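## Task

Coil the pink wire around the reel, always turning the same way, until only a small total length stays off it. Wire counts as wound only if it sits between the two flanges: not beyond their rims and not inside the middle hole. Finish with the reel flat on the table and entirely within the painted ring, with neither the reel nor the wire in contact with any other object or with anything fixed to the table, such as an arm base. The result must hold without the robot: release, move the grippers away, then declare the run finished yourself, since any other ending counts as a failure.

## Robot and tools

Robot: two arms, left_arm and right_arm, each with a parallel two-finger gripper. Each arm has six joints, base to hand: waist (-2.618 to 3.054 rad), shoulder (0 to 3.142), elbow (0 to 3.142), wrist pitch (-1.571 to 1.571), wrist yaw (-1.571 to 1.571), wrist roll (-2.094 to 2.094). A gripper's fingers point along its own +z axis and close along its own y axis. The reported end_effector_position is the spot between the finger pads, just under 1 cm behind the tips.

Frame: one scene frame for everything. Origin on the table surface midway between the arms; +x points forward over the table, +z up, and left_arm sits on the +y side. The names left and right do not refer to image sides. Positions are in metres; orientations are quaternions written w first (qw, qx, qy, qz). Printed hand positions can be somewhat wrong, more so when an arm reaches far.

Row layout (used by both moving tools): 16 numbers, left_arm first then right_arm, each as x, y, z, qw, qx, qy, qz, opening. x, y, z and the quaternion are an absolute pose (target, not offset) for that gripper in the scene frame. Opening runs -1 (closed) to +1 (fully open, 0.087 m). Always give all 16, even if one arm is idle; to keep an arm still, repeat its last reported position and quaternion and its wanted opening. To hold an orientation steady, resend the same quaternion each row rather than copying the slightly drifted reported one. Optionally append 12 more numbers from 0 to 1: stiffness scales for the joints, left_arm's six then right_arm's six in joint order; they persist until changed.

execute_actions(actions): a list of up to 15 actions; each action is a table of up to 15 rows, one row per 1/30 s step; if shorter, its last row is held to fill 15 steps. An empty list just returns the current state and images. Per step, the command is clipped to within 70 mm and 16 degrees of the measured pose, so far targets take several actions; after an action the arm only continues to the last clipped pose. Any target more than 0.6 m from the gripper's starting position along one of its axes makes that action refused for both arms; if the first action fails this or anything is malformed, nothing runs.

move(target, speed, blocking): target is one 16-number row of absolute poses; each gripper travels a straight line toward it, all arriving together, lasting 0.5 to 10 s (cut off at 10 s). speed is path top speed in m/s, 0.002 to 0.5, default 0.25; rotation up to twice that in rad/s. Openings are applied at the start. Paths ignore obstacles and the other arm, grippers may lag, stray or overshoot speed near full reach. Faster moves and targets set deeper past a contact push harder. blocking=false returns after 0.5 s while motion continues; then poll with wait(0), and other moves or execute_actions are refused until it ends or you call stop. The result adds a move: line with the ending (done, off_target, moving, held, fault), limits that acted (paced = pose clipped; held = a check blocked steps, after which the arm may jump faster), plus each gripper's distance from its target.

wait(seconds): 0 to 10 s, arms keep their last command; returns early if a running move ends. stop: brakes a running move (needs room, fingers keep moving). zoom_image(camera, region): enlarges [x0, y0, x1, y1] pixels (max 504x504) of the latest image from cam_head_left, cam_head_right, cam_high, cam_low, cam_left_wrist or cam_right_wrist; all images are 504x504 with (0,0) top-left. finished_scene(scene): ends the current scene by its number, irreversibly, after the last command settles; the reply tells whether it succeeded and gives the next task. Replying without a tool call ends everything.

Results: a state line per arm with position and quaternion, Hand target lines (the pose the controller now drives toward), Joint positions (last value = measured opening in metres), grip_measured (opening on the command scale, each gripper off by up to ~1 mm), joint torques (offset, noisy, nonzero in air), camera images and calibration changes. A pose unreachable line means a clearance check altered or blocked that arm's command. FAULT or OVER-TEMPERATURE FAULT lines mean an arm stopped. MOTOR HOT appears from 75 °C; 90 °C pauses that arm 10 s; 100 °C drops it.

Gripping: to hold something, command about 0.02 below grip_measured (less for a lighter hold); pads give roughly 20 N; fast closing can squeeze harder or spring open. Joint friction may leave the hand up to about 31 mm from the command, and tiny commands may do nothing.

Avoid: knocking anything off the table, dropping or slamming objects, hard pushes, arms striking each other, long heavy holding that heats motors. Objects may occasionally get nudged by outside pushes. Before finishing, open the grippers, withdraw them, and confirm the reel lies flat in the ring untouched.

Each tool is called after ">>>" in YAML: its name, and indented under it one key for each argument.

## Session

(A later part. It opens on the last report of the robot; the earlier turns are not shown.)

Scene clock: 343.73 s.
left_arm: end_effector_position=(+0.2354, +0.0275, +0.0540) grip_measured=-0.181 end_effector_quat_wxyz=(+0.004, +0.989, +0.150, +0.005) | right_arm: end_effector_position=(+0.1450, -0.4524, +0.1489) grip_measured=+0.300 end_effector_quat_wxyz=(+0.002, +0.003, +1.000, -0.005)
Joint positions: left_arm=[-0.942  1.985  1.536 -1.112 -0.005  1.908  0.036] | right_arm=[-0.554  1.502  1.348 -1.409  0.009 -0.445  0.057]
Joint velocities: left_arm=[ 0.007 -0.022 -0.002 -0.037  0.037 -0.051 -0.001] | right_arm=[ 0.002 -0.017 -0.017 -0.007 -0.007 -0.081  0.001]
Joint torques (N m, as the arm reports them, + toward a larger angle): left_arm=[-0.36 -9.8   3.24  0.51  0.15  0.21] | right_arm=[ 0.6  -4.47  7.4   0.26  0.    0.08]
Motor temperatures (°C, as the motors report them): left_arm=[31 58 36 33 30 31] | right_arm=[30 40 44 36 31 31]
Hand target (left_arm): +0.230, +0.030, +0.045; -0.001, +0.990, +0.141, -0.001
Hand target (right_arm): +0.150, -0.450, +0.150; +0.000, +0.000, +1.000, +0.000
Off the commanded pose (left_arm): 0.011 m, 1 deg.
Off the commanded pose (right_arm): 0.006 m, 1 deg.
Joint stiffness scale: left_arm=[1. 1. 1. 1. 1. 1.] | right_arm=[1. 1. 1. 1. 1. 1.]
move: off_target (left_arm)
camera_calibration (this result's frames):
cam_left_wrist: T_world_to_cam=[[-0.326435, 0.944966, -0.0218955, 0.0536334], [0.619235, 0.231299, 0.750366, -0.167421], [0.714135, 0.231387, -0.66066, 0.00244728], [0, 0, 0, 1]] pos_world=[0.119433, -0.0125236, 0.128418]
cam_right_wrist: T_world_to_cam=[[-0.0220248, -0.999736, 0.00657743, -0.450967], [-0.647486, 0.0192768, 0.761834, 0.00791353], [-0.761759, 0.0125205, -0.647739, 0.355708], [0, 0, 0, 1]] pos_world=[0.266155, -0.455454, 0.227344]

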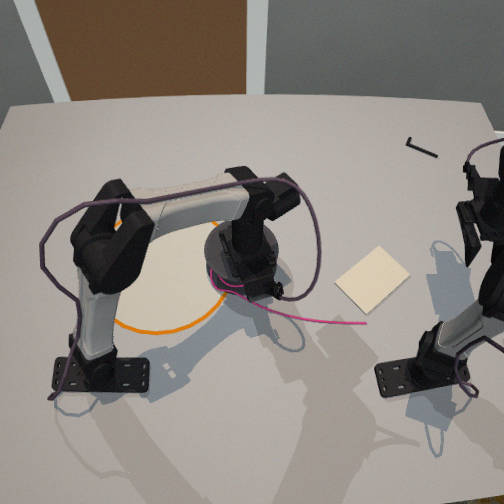

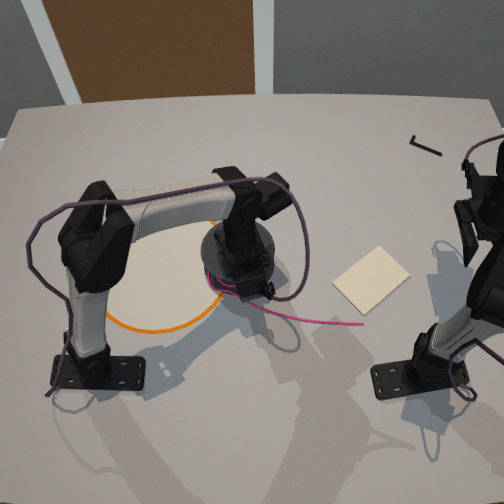

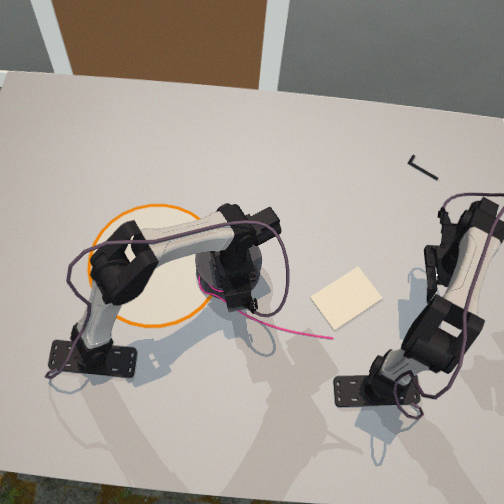

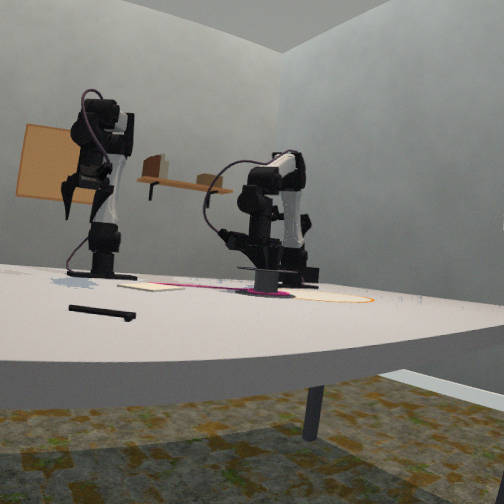

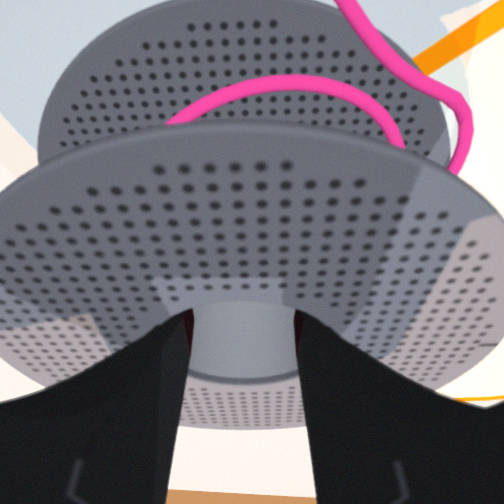

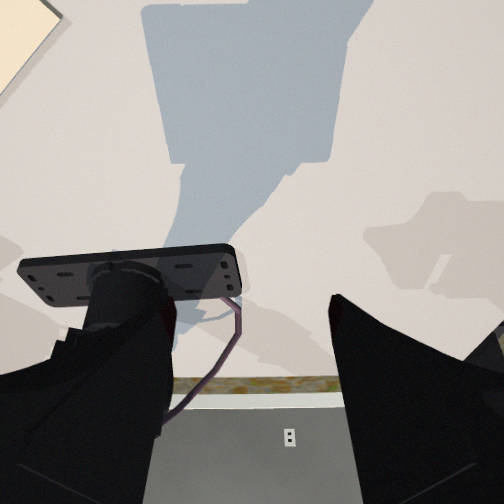

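>>> execute_actions:
  actions:
    - [[0.23,0.03,0.05,0,-0.99,-0.141,0,-1,0.15,-0.45,0.15,0,0,-1,0,0.3]]
    - [[0.23,0.03,0.05,0,-0.882,-0.472,0,-1,0.15,-0.45,0.15,0,0,-1,0,0.3]]
    - [[0.23,0.03,0.05,0,-0.666,-0.746,0,-1,0.15,-0.45,0.15,0,0,-1,0,0.3]]
    - [[0.23,0.03,0.05,0,-0.37,-0.929,0,-1,0.15,-0.45,0.15,0,0,-1,0,0.3]]
    - [[0.23,0.03,0.05,0,-0.029,-1,0,-1,0.15,-0.45,0.15,0,0,-1,0,0.3]]
    - [[0.23,0.03,0.05,0,0.315,-0.949,0,-1,0.15,-0.45,0.15,0,0,-1,0,0.3]]
    - [[0.23,0.03,0.05,0,0.622,-0.783,0,-1,0.15,-0.45,0.15,0,0,-1,0,0.3]]
    - [[0.23,0.03,0.04,0,0.622,-0.783,0,-1,0.15,-0.45,0.15,0,0,-1,0,0.3]]
    - [[0.23,0.03,0.04,0,0.622,-0.783,0,0.3,0.15,-0.45,0.15,0,0,-1,0,0.3]]

>>> move:
  target: [0.23,0.10,0.045,0,-0.275,-0.962,0,0.3,0.15,-0.45,0.15,0,0,-1,0,0.3]
  speed: 0.5

>>> move:
  target: [0.225,0.21,0.045,0,-0.942,-0.335,0,0.3,0.15,-0.45,0.15,0,0,-1,0,0.3]
  speed: 0.5

Scene clock: 374.17 s.
left_arm: end_effector_position=(+0.2348, +0.0269, +0.0545) grip_measured=-0.192 end_effector_quat_wxyz=(-0.002, -0.623, +0.782, -0.016) | right_arm: end_effector_position=(+0.1450, -0.4524, +0.1489) grip_measured=+0.300 end_effector_quat_wxyz=(+0.002, +0.003, +1.000, -0.005)
Joint positions: left_arm=[-0.743  1.943  1.476 -1.073  0.01  -2.079  0.035] | right_arm=[-0.554  1.502  1.348 -1.409  0.009 -0.445  0.057]
Joint velocities: left_arm=[ 0.007 -0.002  0.012 -0.037 -0.081 -0.051 -0.   ] | right_arm=[-0.017 -0.002 -0.002  0.037 -0.007  0.037  0.001]
Joint torques (N m, as the arm reports them, + toward a larger angle): left_arm=[-0.56 -7.79  4.01  0.47 -0.15  0.06] | right_arm=[ 0.59 -4.45  7.15  0.32 -0.04  0.06]
Motor temperatures (°C, as the motors report them): left_arm=[31 57 36 33 30 31] | right_arm=[30 38 45 35 31 31]
Hand target (left_arm): +0.230, +0.030, +0.040; -0.000, -0.622, +0.783, +0.000
Hand target (right_arm): +0.150, -0.450, +0.150; +0.000, +0.000, +1.000, +0.000
Off the commanded pose (left_arm): 0.016 m, 2 deg.
Off the commanded pose (right_arm): 0.006 m, 1 deg.
Joint stiffness scale: left_arm=[1. 1. 1. 1. 1. 1.] | right_arm=[1. 1. 1. 1. 1. 1.]
camera_calibration (this result's frames):
cam_left_wrist: T_world_to_cam=[[0.980997, -0.193842, 0.00841883, -0.224008], [-0.132032, -0.635139, 0.76103, 0.0318739], [-0.142172, -0.747679, -0.648663, 0.230087], [0, 0, 0, 1]] pos_world=[0.256671, 0.148853, 0.126878]
cam_right_wrist: T_world_to_cam=[[-0.0220248, -0.999736, 0.00657743, -0.450967], [-0.647486, 0.0192768, 0.761834, 0.00791353], [-0.761759, 0.0125205, -0.647739, 0.355708], [0, 0, 0, 1]] pos_world=[0.266155, -0.455454, 0.227344]

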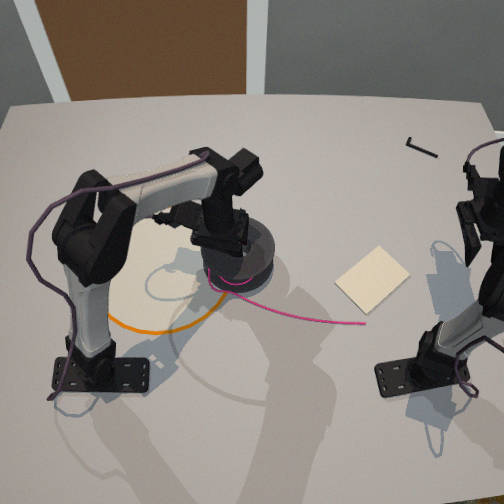

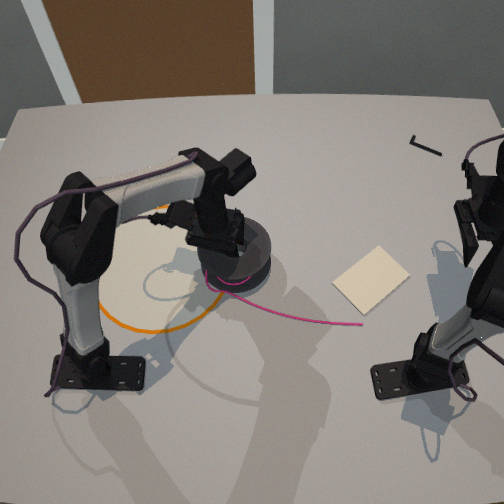

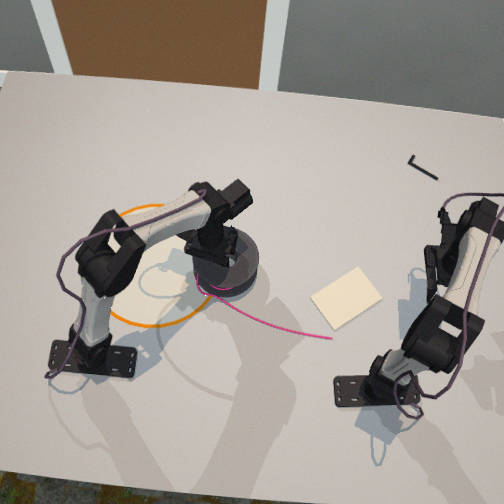

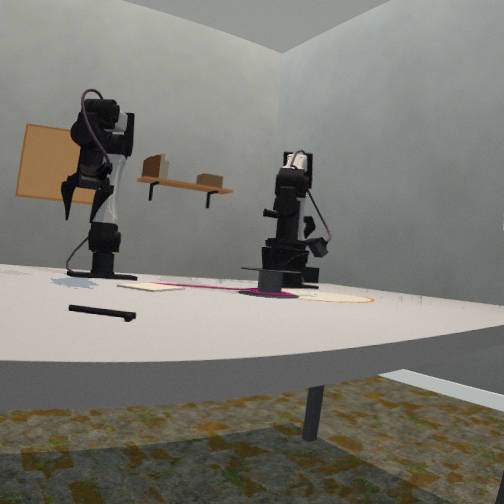

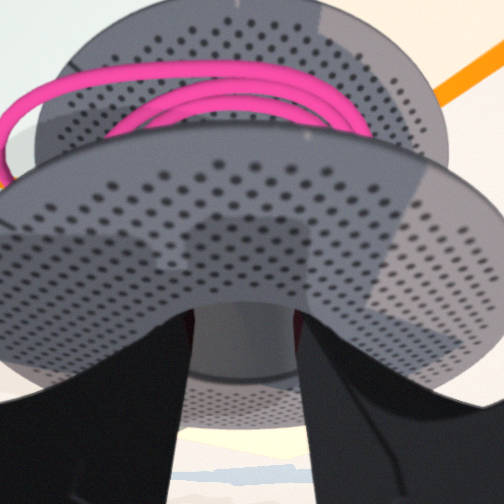

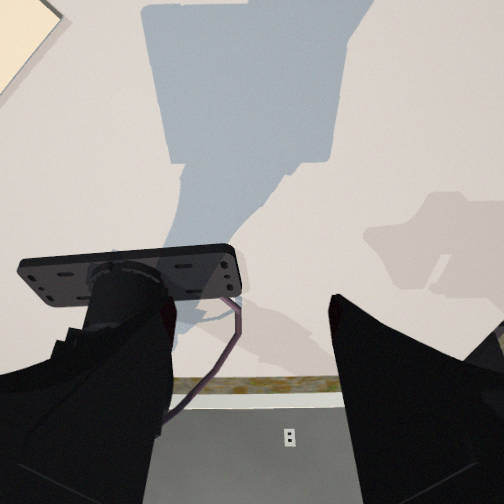

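Scene clock: 376.80 s.
left_arm: end_effector_position=(+0.2305, +0.0999, +0.0534) grip_measured=-0.193 end_effector_quat_wxyz=(+0.005, +0.262, +0.965, -0.009) | right_arm: end_effector_position=(+0.1450, -0.4524, +0.1489) grip_measured=+0.300 end_effector_quat_wxyz=(+0.002, +0.003, +1.000, -0.005)
Joint positions: left_arm=[-0.68   1.993  1.55  -1.112  0.013 -0.14   0.035] | right_arm=[-0.554  1.502  1.348 -1.409  0.009 -0.445  0.057]
Joint velocities: left_arm=[-0.012  0.002 -0.002  0.022 -0.007  0.022 -0.   ] | right_arm=[ 0.007  0.002  0.002 -0.022 -0.022 -0.051 -0.   ]
Joint torques (N m, as the arm reports them, + toward a larger angle): left_arm=[-0.83 -8.46  5.11  0.59 -0.12  0.22] | right_arm=[ 0.63 -4.51  7.25  0.33  0.    0.09]
Motor temperatures (°C, as the motors report them): left_arm=[31 56 36 33 30 31] | right_arm=[30 38 45 35 31 31]
Hand target (left_arm): +0.229, +0.100, +0.045; +0.000, +0.275, +0.962, +0.000
Hand target (right_arm): +0.150, -0.450, +0.150; +0.000, +0.000, +1.000, +0.000
Off the commanded pose (left_arm): 0.008 m, 2 deg.
Off the commanded pose (right_arm): 0.006 m, 1 deg.
Joint stiffness scale: left_arm=[1. 1. 1. 1. 1. 1.] | right_arm=[1. 1. 1. 1. 1. 1.]
move: done
camera_calibration (this result's frames):
cam_left_wrist: T_world_to_cam=[[-0.479266, -0.877667, 0.00221515, 0.199614], [-0.593146, 0.325756, 0.736248, 0.0901154], [-0.646902, 0.351544, -0.676709, 0.291446], [0, 0, 0, 1]] pos_world=[0.337657, 0.0433832, 0.130434]
cam_right_wrist: T_world_to_cam=[[-0.0220248, -0.999736, 0.00657743, -0.450967], [-0.647486, 0.0192768, 0.761834, 0.00791353], [-0.761759, 0.0125205, -0.647739, 0.355708], [0, 0, 0, 1]] pos_world=[0.266155, -0.455454, 0.227344]

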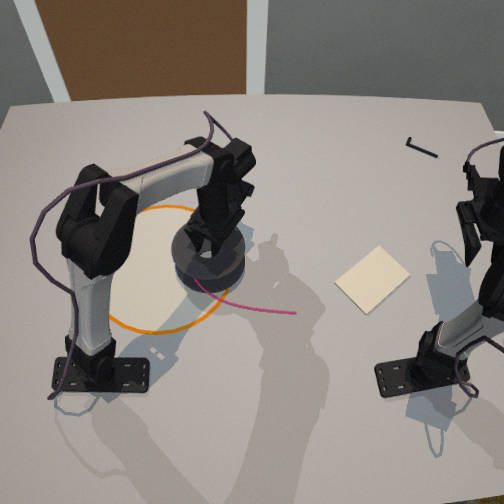

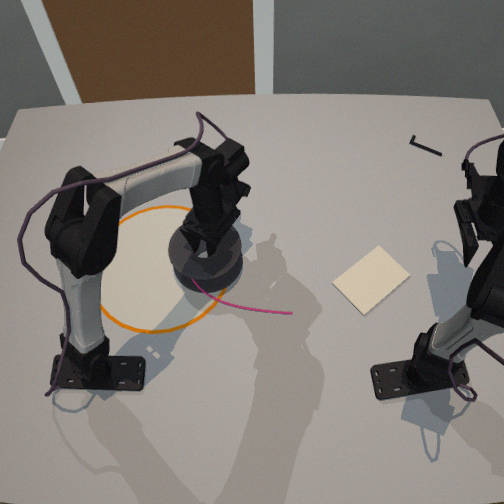

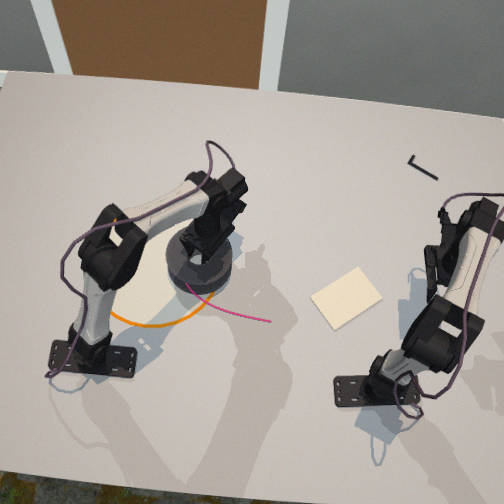

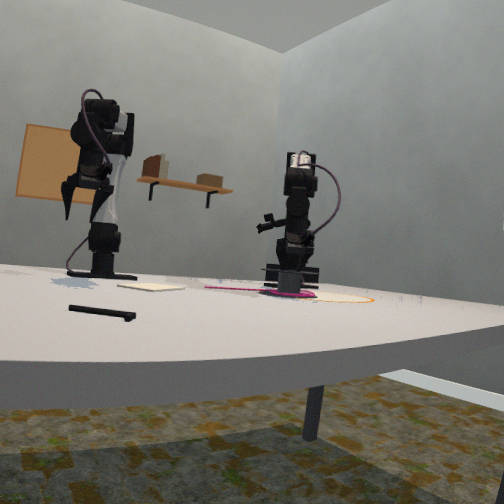

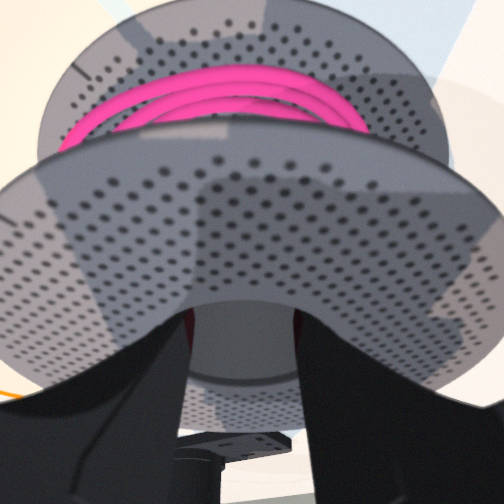

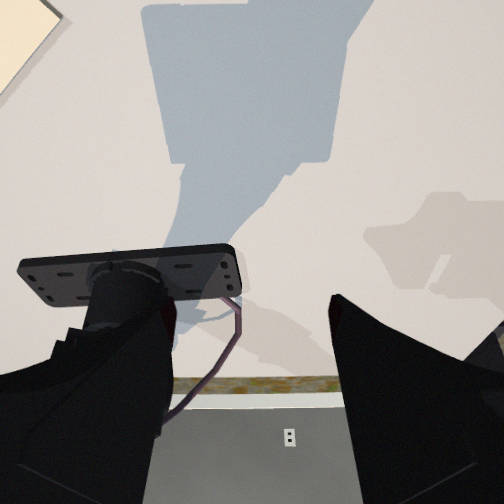

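Scene clock: 379.50 s.
left_arm: end_effector_position=(+0.2291, +0.2057, +0.0533) grip_measured=-0.193 end_effector_quat_wxyz=(+0.002, +0.941, +0.337, +0.005) | right_arm: end_effector_position=(+0.1450, -0.4524, +0.1489) grip_measured=+0.300 end_effector_quat_wxyz=(+0.002, +0.003, +1.000, -0.005)
Joint positions: left_arm=[-0.558  1.576  1.033 -1.019 -0.006  1.905  0.035] | right_arm=[-0.554  1.502  1.348 -1.409  0.009 -0.445  0.057]
Joint velocities: left_arm=[ 0.002 -0.022 -0.012  0.007  0.022 -0.022 -0.   ] | right_arm=[-0.007  0.002  0.002  0.022 -0.037 -0.051 -0.001]
Joint torques (N m, as the arm reports them, + toward a larger angle): left_arm=[ 0.78 -6.4   3.18  0.51  0.14  0.22] | right_arm=[ 0.54 -4.63  7.38  0.32 -0.03  0.05]
Motor temperatures (°C, as the motors report them): left_arm=[31 56 36 33 30 31] | right_arm=[30 38 45 35 31 31]
Hand target (left_arm): +0.224, +0.210, +0.046; -0.000, +0.942, +0.335, +0.000
Hand target (right_arm): +0.150, -0.450, +0.150; +0.000, +0.000, +1.000, +0.000
Off the commanded pose (left_arm): 0.010 m, 1 deg.
Off the commanded pose (right_arm): 0.006 m, 1 deg.
Joint stiffness scale: left_arm=[1. 1. 1. 1. 1. 1.] | right_arm=[1. 1. 1. 1. 1. 1.]
move: done
camera_calibration (this result's frames):
cam_left_wrist: T_world_to_cam=[[-0.658542, 0.752282, -0.0198733, -0.00116757], [0.48732, 0.446422, 0.750485, -0.21825], [0.573448, 0.484541, -0.660589, -0.0546109], [0, 0, 0, 1]] pos_world=[0.136905, 0.124771, 0.127695]
cam_right_wrist: T_world_to_cam=[[-0.0220248, -0.999736, 0.00657743, -0.450967], [-0.647486, 0.0192768, 0.761834, 0.00791353], [-0.761759, 0.0125205, -0.647739, 0.355708], [0, 0, 0, 1]] pos_world=[0.266155, -0.455454, 0.227344]

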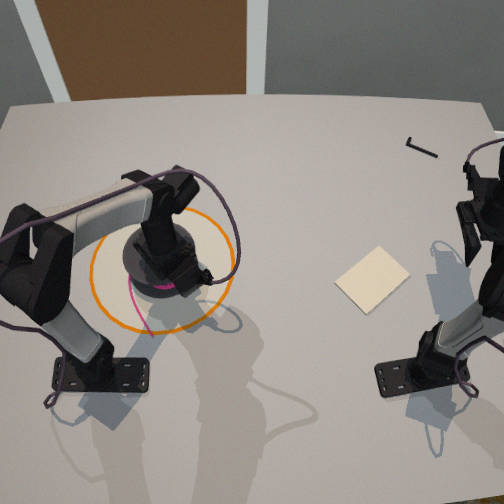

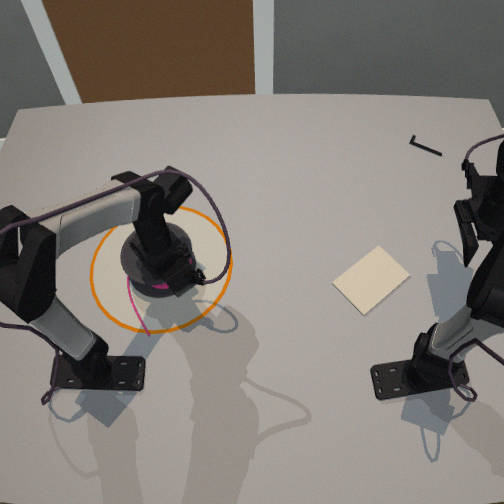

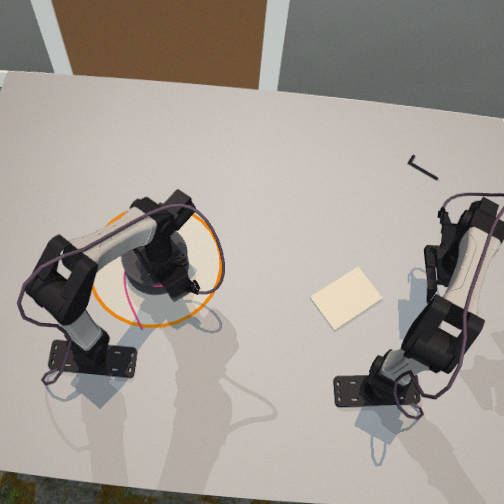

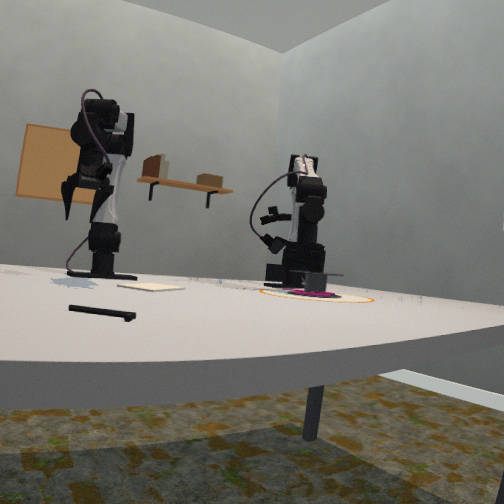

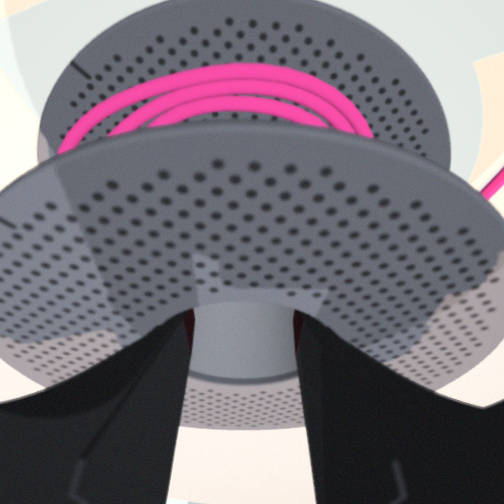

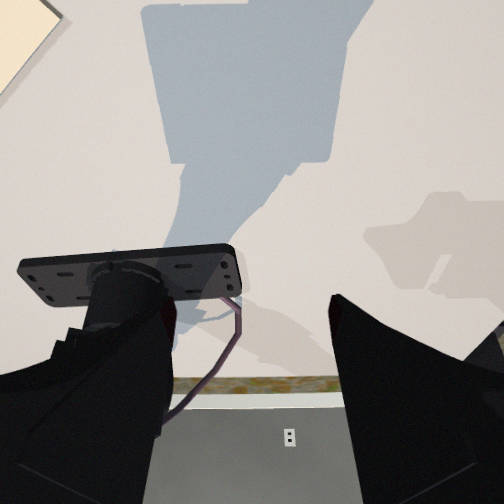

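>>> execute_actions:
  actions:
    - [[0.225,0.21,0.05,0,-0.942,-0.335,0,-1,0.2,-0.3,0.15,0.26,-0.966,0,0,-1]]
    - [[0.225,0.21,0.05,0,-0.77,-0.638,0,-1,0.2,-0.3,0.15,0.26,-0.966,0,0,-1]]
    - [[0.225,0.21,0.05,0,-0.505,-0.863,0,-1,0.2,-0.3,0.15,0.26,-0.966,0,0,-1]]
    - [[0.225,0.21,0.05,0,-0.178,-0.984,0,-1,0.2,-0.3,0.15,0.26,-0.966,0,0,-1]]
    - [[0.225,0.21,0.05,0,0.17,-0.985,0,-1,0.2,-0.3,0.15,0.26,-0.966,0,0,-1]]
    - [[0.225,0.21,0.05,0,0.498,-0.867,0,-1,0.2,-0.3,0.15,0.26,-0.966,0,0,-1]]
    - [[0.225,0.21,0.05,0,0.732,-0.682,0,-1,0.2,-0.3,0.15,0.26,-0.966,0,0,-1]]
    - [[0.225,0.21,0.04,0,0.732,-0.682,0,-1,0.2,-0.3,0.15,0.26,-0.966,0,0,-1]]
    - [[0.225,0.21,0.04,0,0.732,-0.682,0,0.3,0.2,-0.3,0.15,0.26,-0.966,0,0,-1]]

>>> move:
  target: [0.24,0.14,0.045,0,-0.178,-0.984,0,0.3,0.24,-0.12,0.06,0.5,-0.866,0,0,-1]
  speed: 0.4

Scene clock: 403.23 s.
left_arm: end_effector_position=(+0.2319, +0.2090, +0.0505) grip_measured=-0.319 end_effector_quat_wxyz=(-0.003, +0.732, -0.681, +0.015) | right_arm: end_effector_position=(+0.2041, -0.3002, +0.1539) grip_measured=-1.000 end_effector_quat_wxyz=(-0.374, +0.899, +0.210, +0.093)
Joint positions: left_arm=[-0.253  1.568  1.012 -0.986  0.009 -1.886  0.03 ] | right_arm=[-0.543  1.532  1.111 -1.547 -0.705  2.096  0.   ]
Joint velocities: left_arm=[ 0.012 -0.012  0.007 -0.022 -0.022  0.007 -0.001] | right_arm=[ 0.007  0.007  0.007  0.022  0.007 -0.051  0.   ]
Joint torques (N m, as the arm reports them, + toward a larger angle): left_arm=[-0.71 -4.85  3.94  0.45 -0.14  0.04] | right_arm=[-1.26 -5.13  3.41 -0.55 -0.27  0.12]
Motor temperatures (°C, as the motors report them): left_arm=[31 52 36 33 30 31] | right_arm=[30 38 45 35 31 31]
Hand target (left_arm): +0.225, +0.210, +0.040; +0.000, +0.732, -0.682, -0.000
Hand target (right_arm): +0.200, -0.301, +0.150; -0.386, +0.898, +0.192, +0.084
Off the commanded pose (left_arm): 0.013 m, 2 deg.
Off the commanded pose (right_arm): 0.006 m, 30 deg; orientation clipped at the last step of the last action.
Joint stiffness scale: left_arm=[1. 1. 1. 1. 1. 1.] | right_arm=[1. 1. 1. 1. 1. 1.]
joint sent to its limit (right arm) — the command would take joint 4 (wrist pitch) past its lower limit and joint 6 (wrist roll) past its upper limit, so those joints were sent only as far as their limits.
camera_calibration (this result's frames):
cam_left_wrist: T_world_to_cam=[[0.994612, 0.103099, 0.0107943, -0.251119], [0.059229, -0.650653, 0.757061, 0.109289], [0.0850759, -0.752343, -0.653254, 0.311735], [0, 0, 0, 1]] pos_world=[0.216772, 0.331532, 0.123614]
cam_right_wrist: T_world_to_cam=[[-0.431219, 0.63979, 0.636176, 0.181324], [0.573321, -0.350142, 0.740745, -0.317385], [0.696673, 0.684156, -0.215817, 0.239576], [0, 0, 0, 1]] pos_world=[0.093248, -0.391046, 0.171453]

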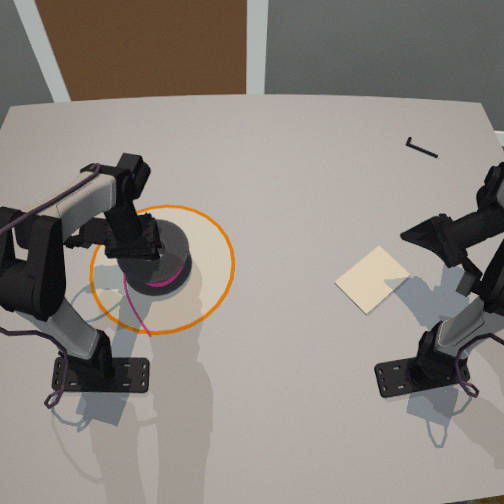

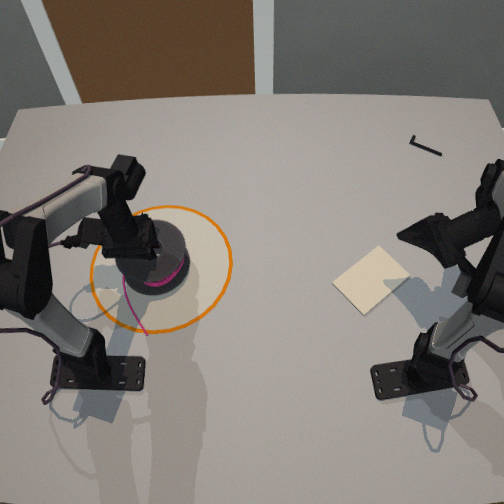

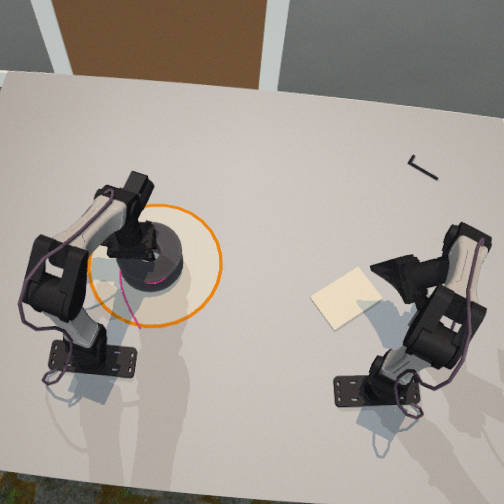

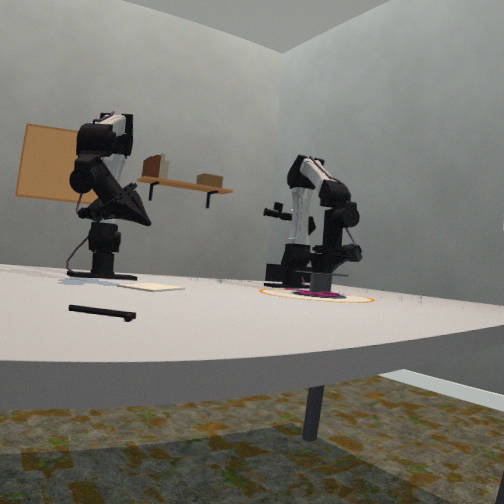

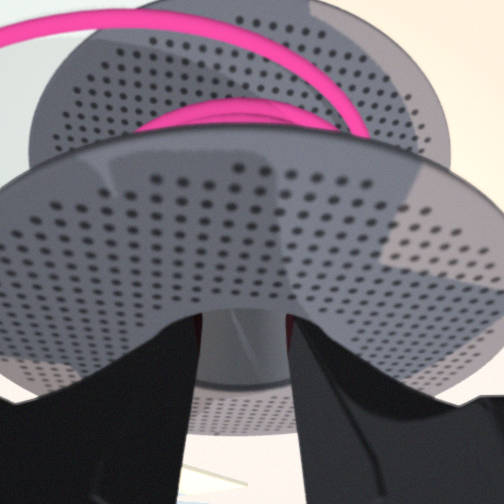

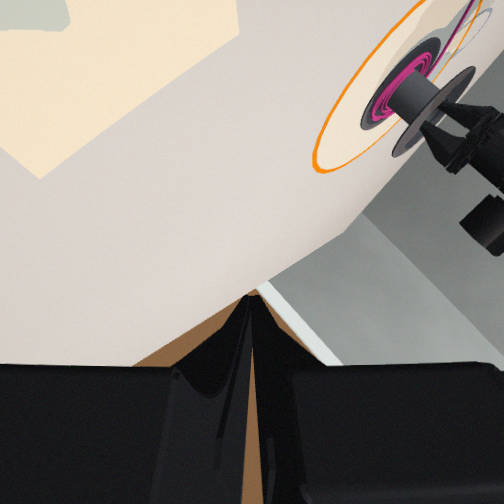

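Scene clock: 406.37 s.
left_arm: end_effector_position=(+0.2373, +0.1426, +0.0529) grip_measured=-0.192 end_effector_quat_wxyz=(+0.006, +0.167, +0.986, -0.005) | right_arm: end_effector_position=(+0.2466, -0.1251, +0.0808) grip_measured=-1.000 end_effector_quat_wxyz=(-0.661, +0.733, +0.154, -0.043)
Joint positions: left_arm=[-0.557  1.917  1.441 -1.081  0.005 -0.212  0.035] | right_arm=[ 0.017  2.223  1.183 -1.426 -1.376  2.096  0.   ]
Joint velocities: left_arm=[ 0.007 -0.007  0.007 -0.022 -0.007 -0.022 -0.   ] | right_arm=[ 0.007 -0.007 -0.017 -0.007 -0.095  0.022  0.   ]
Joint torques (N m, as the arm reports them, + toward a larger angle): left_arm=[-0.67 -6.37  6.61  0.53 -0.03  0.23] | right_arm=[ 1.01 -4.19  2.55 -0.8  -0.31  0.19]
Motor temperatures (°C, as the motors report them): left_arm=[31 52 36 33 30 31] | right_arm=[30 38 45 35 31 31]
Hand target (left_arm): +0.240, +0.140, +0.044; -0.001, +0.178, +0.984, -0.000
Hand target (right_arm): +0.240, -0.120, +0.060; -0.665, +0.731, +0.134, -0.071
Off the commanded pose (left_arm): 0.009 m, 2 deg.
Off the commanded pose (right_arm): 0.022 m, 30 deg; orientation clipped at the last step of the last action.
Joint stiffness scale: left_arm=[1. 1. 1. 1. 1. 1.] | right_arm=[1. 1. 1. 1. 1. 1.]
joint sent to its limit (right arm) — the command would take joint 6 (wrist roll) past its upper limit, so that joint was sent only as far as its limit.
move: off_target (right_arm); limits=paced
camera_calibration (this result's frames):
cam_left_wrist: T_world_to_cam=[[-0.298984, -0.954246, -0.00484207, 0.208879], [-0.64685, 0.198935, 0.736213, 0.111394], [-0.701565, 0.223248, -0.676732, 0.311747], [0, 0, 0, 1]] pos_world=[0.353217, 0.107565, 0.12997]
cam_right_wrist: T_world_to_cam=[[-0.154096, 0.0863889, 0.984272, -0.0315653], [0.817296, -0.548646, 0.176109, -0.265633], [0.555231, 0.831579, 0.013939, 0.109146], [0, 0, 0, 1]] pos_world=[0.151636, -0.233775, 0.0763279]

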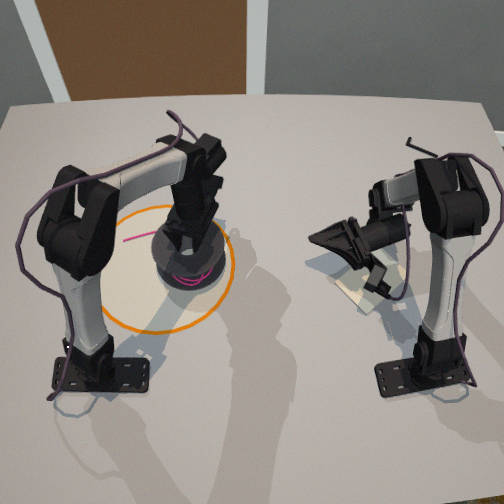

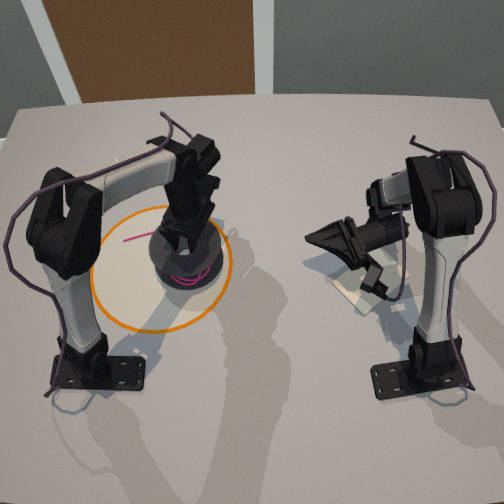

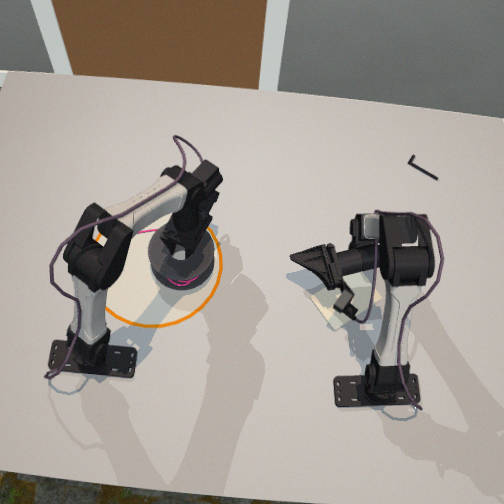

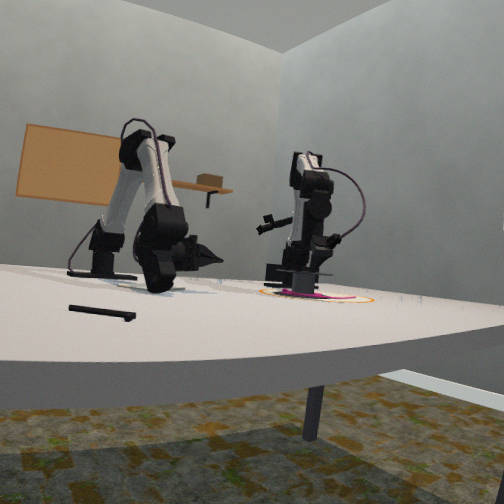

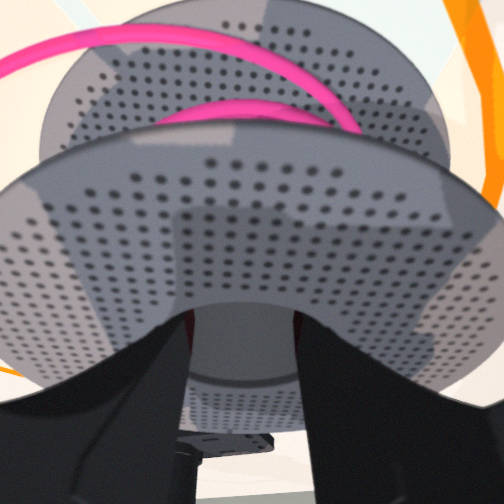

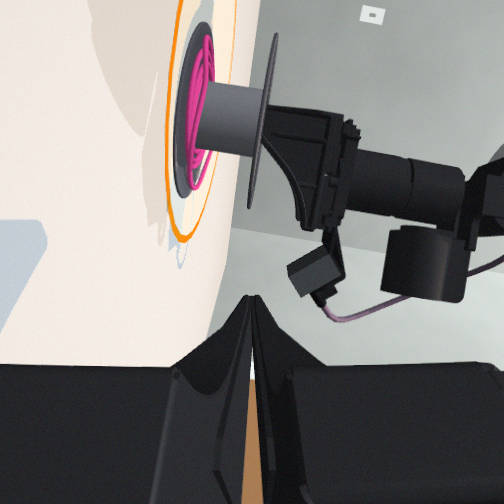

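>>> move:
  target: [0.24,0.09,0.045,0,-0.178,-0.984,0,0.3,0.15,-0.13,0.18,0.07,0.265,0.92,0.25,-1]
  speed: 0.4

>>> move:
  target: [0.24,0.09,0.045,0,-0.178,-0.984,0,0.3,0.18,0.0,0.04,0.141,0.244,0.831,0.48,-1]
  speed: 0.3

Scene clock: 425.77 s.
left_arm: end_effector_position=(+0.2386, +0.0960, +0.0532) grip_measured=-0.192 end_effector_quat_wxyz=(+0.004, +0.176, +0.984, -0.004) | right_arm: end_effector_position=(+0.1507, -0.1236, +0.1880) grip_measured=-1.000 end_effector_quat_wxyz=(+0.057, +0.271, +0.925, +0.261)
Joint positions: left_arm=[-0.661  2.025  1.595 -1.13   0.004 -0.296  0.035] | right_arm=[ 0.454  1.24   1.156 -1.004 -0.255  1.191  0.   ]
Joint velocities: left_arm=[ 0.002  0.002 -0.007 -0.022  0.007 -0.066 -0.   ] | right_arm=[ 0.007  0.012 -0.017 -0.037  0.007 -0.066  0.   ]
Joint torques (N m, as the arm reports them, + toward a larger angle): left_arm=[-1.   -7.46  6.9   0.52 -0.03  0.01] | right_arm=[ 0.44 -5.48  4.78  1.22  0.08 -0.15]
Motor temperatures (°C, as the motors report them): left_arm=[31 50 38 33 30 31] | right_arm=[30 38 42 36 31 31]
Hand target (left_arm): +0.240, +0.090, +0.045; -0.000, +0.178, +0.984, -0.000
Hand target (right_arm): +0.147, -0.124, +0.185; +0.063, +0.262, +0.927, +0.260
Off the commanded pose (left_arm): 0.010 m, 1 deg.
Off the commanded pose (right_arm): 0.010 m, 2 deg.
Joint stiffness scale: left_arm=[1. 1. 1. 1. 1. 1.] | right_arm=[1. 1. 1. 1. 1. 1.]
move: done
camera_calibration (this result's frames):
cam_left_wrist: T_world_to_cam=[[-0.31823, -0.947992, -0.00633353, 0.168902], [-0.639753, 0.209817, 0.739387, 0.11838], [-0.699605, 0.239347, -0.673251, 0.320964], [0, 0, 0, 1]] pos_world=[0.354032, 0.0584578, 0.12963]
cam_right_wrist: T_world_to_cam=[[-0.484117, -0.705877, -0.517077, 0.082024], [-0.731766, 0.0026164, 0.681551, 0.00119485], [-0.479738, 0.70833, -0.517803, 0.400379], [0, 0, 0, 1]] pos_world=[0.232661, -0.225705, 0.248916]

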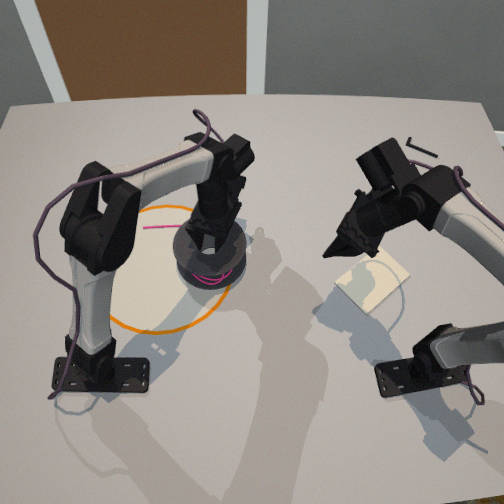

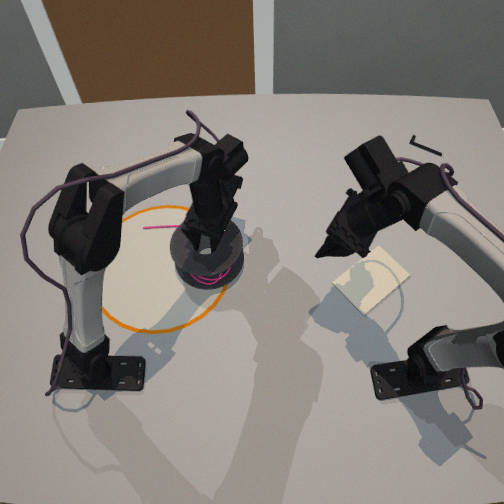

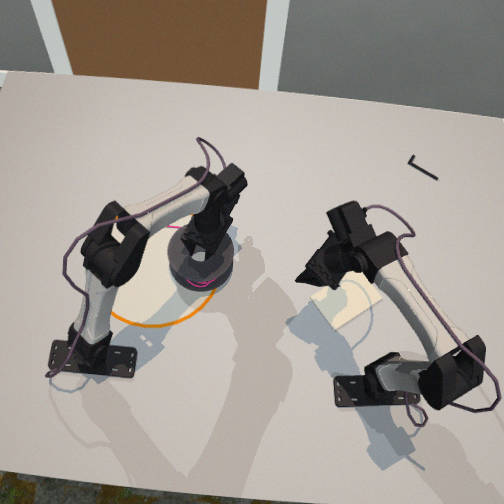

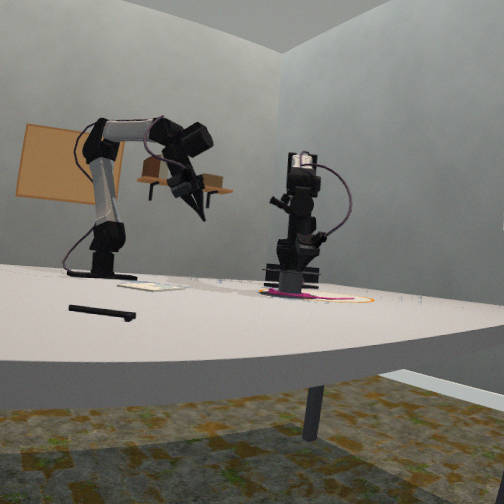

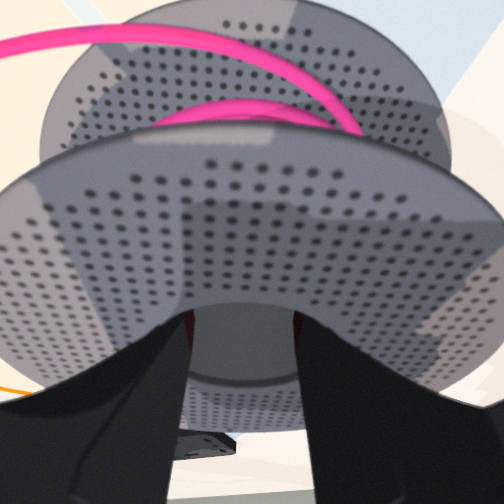

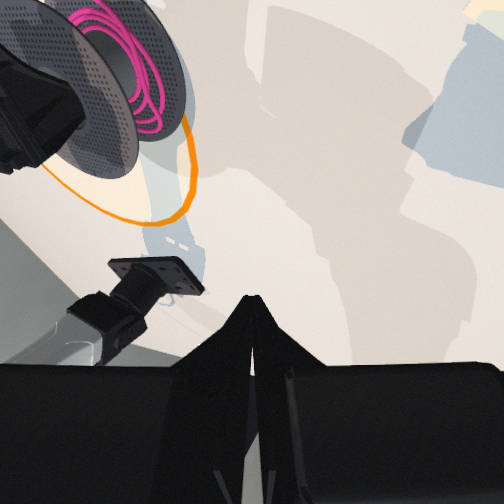

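Scene clock: 427.67 s.
left_arm: end_effector_position=(+0.2385, +0.0961, +0.0532) grip_measured=-0.192 end_effector_quat_wxyz=(+0.003, +0.176, +0.984, -0.004) | right_arm: end_effector_position=(+0.1876, +0.0025, +0.0552) grip_measured=-1.000 end_effector_quat_wxyz=(+0.143, +0.238, +0.825, +0.492)
Joint positions: left_arm=[-0.661  2.025  1.595 -1.131  0.004 -0.297  0.035] | right_arm=[ 0.702  1.674  0.507  0.663 -0.178  1.471  0.   ]
Joint velocities: left_arm=[-0.007  0.007  0.017 -0.022  0.081 -0.022 -0.   ] | right_arm=[-0.022 -0.027 -0.017 -0.007 -0.007  0.037  0.   ]
Joint torques (N m, as the arm reports them, + toward a larger angle): left_arm=[-0.96 -7.55  6.87  0.52 -0.04  0.02] | right_arm=[ 0.74 -5.24  3.61  1.98  0.16 -0.04]
Motor temperatures (°C, as the motors report them): left_arm=[31 50 38 33 30 31] | right_arm=[30 38 42 36 31 31]
Hand target (left_arm): +0.240, +0.090, +0.045; +0.000, +0.178, +0.984, -0.000
Hand target (right_arm): +0.180, -0.001, +0.042; +0.136, +0.241, +0.833, +0.480
Off the commanded pose (left_arm): 0.010 m, 1 deg.
Off the commanded pose (right_arm): 0.017 m, 2 deg.
Joint stiffness scale: left_arm=[1. 1. 1. 1. 1. 1.] | right_arm=[1. 1. 1. 1. 1. 1.]
move: off_target (right_arm)
camera_calibration (this result's frames):
cam_left_wrist: T_world_to_cam=[[-0.31787, -0.948112, -0.0064531, 0.168849], [-0.639606, 0.209404, 0.739631, 0.118301], [-0.699902, 0.239234, -0.672981, 0.320974], [0, 0, 0, 1]] pos_world=[0.353988, 0.0585272, 0.1296]
cam_right_wrist: T_world_to_cam=[[-0.262985, -0.391295, -0.881888, 0.0980945], [-0.903164, -0.221625, 0.367665, 0.168375], [-0.339314, 0.89318, -0.295119, 0.220872], [0, 0, 0, 1]] pos_world=[0.252813, -0.121579, 0.0897865]

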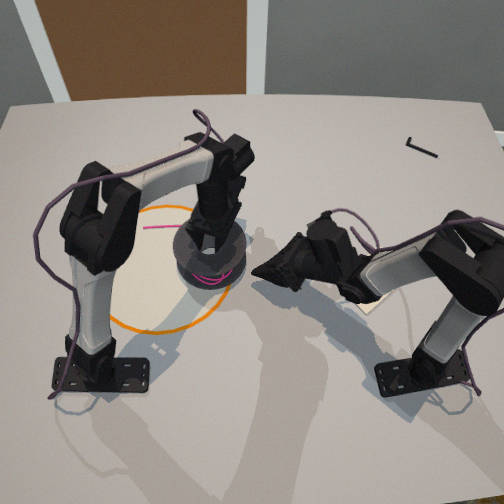

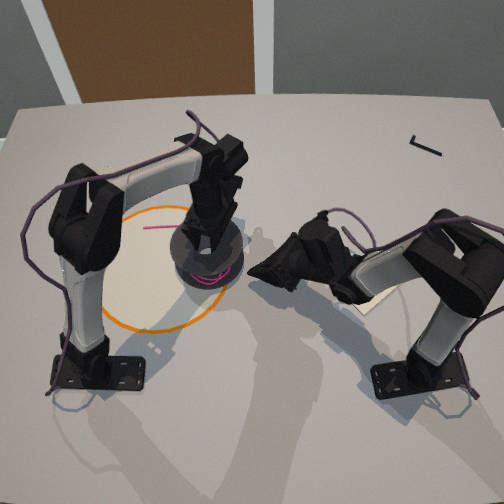

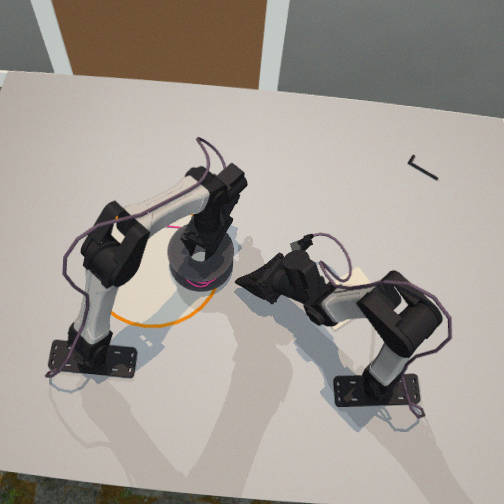

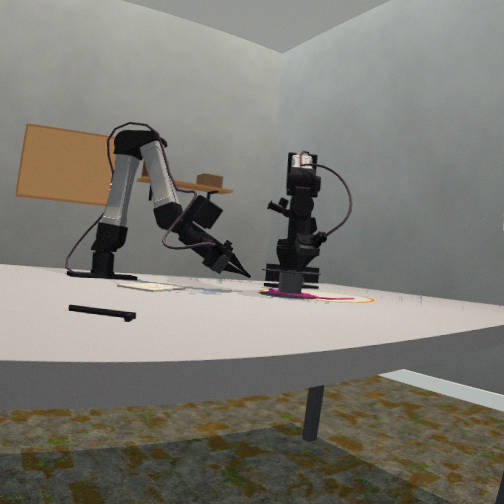

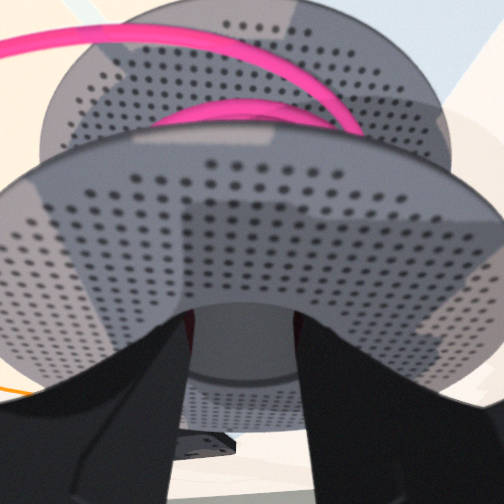

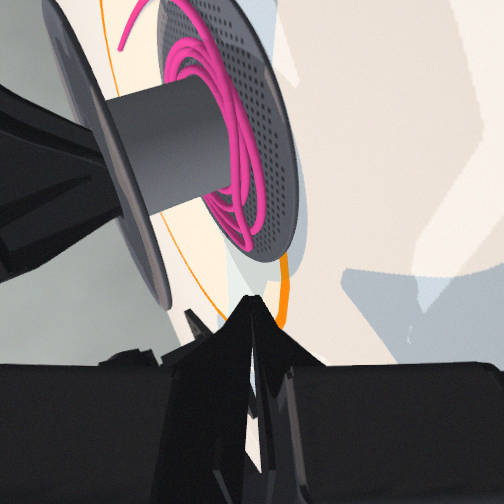

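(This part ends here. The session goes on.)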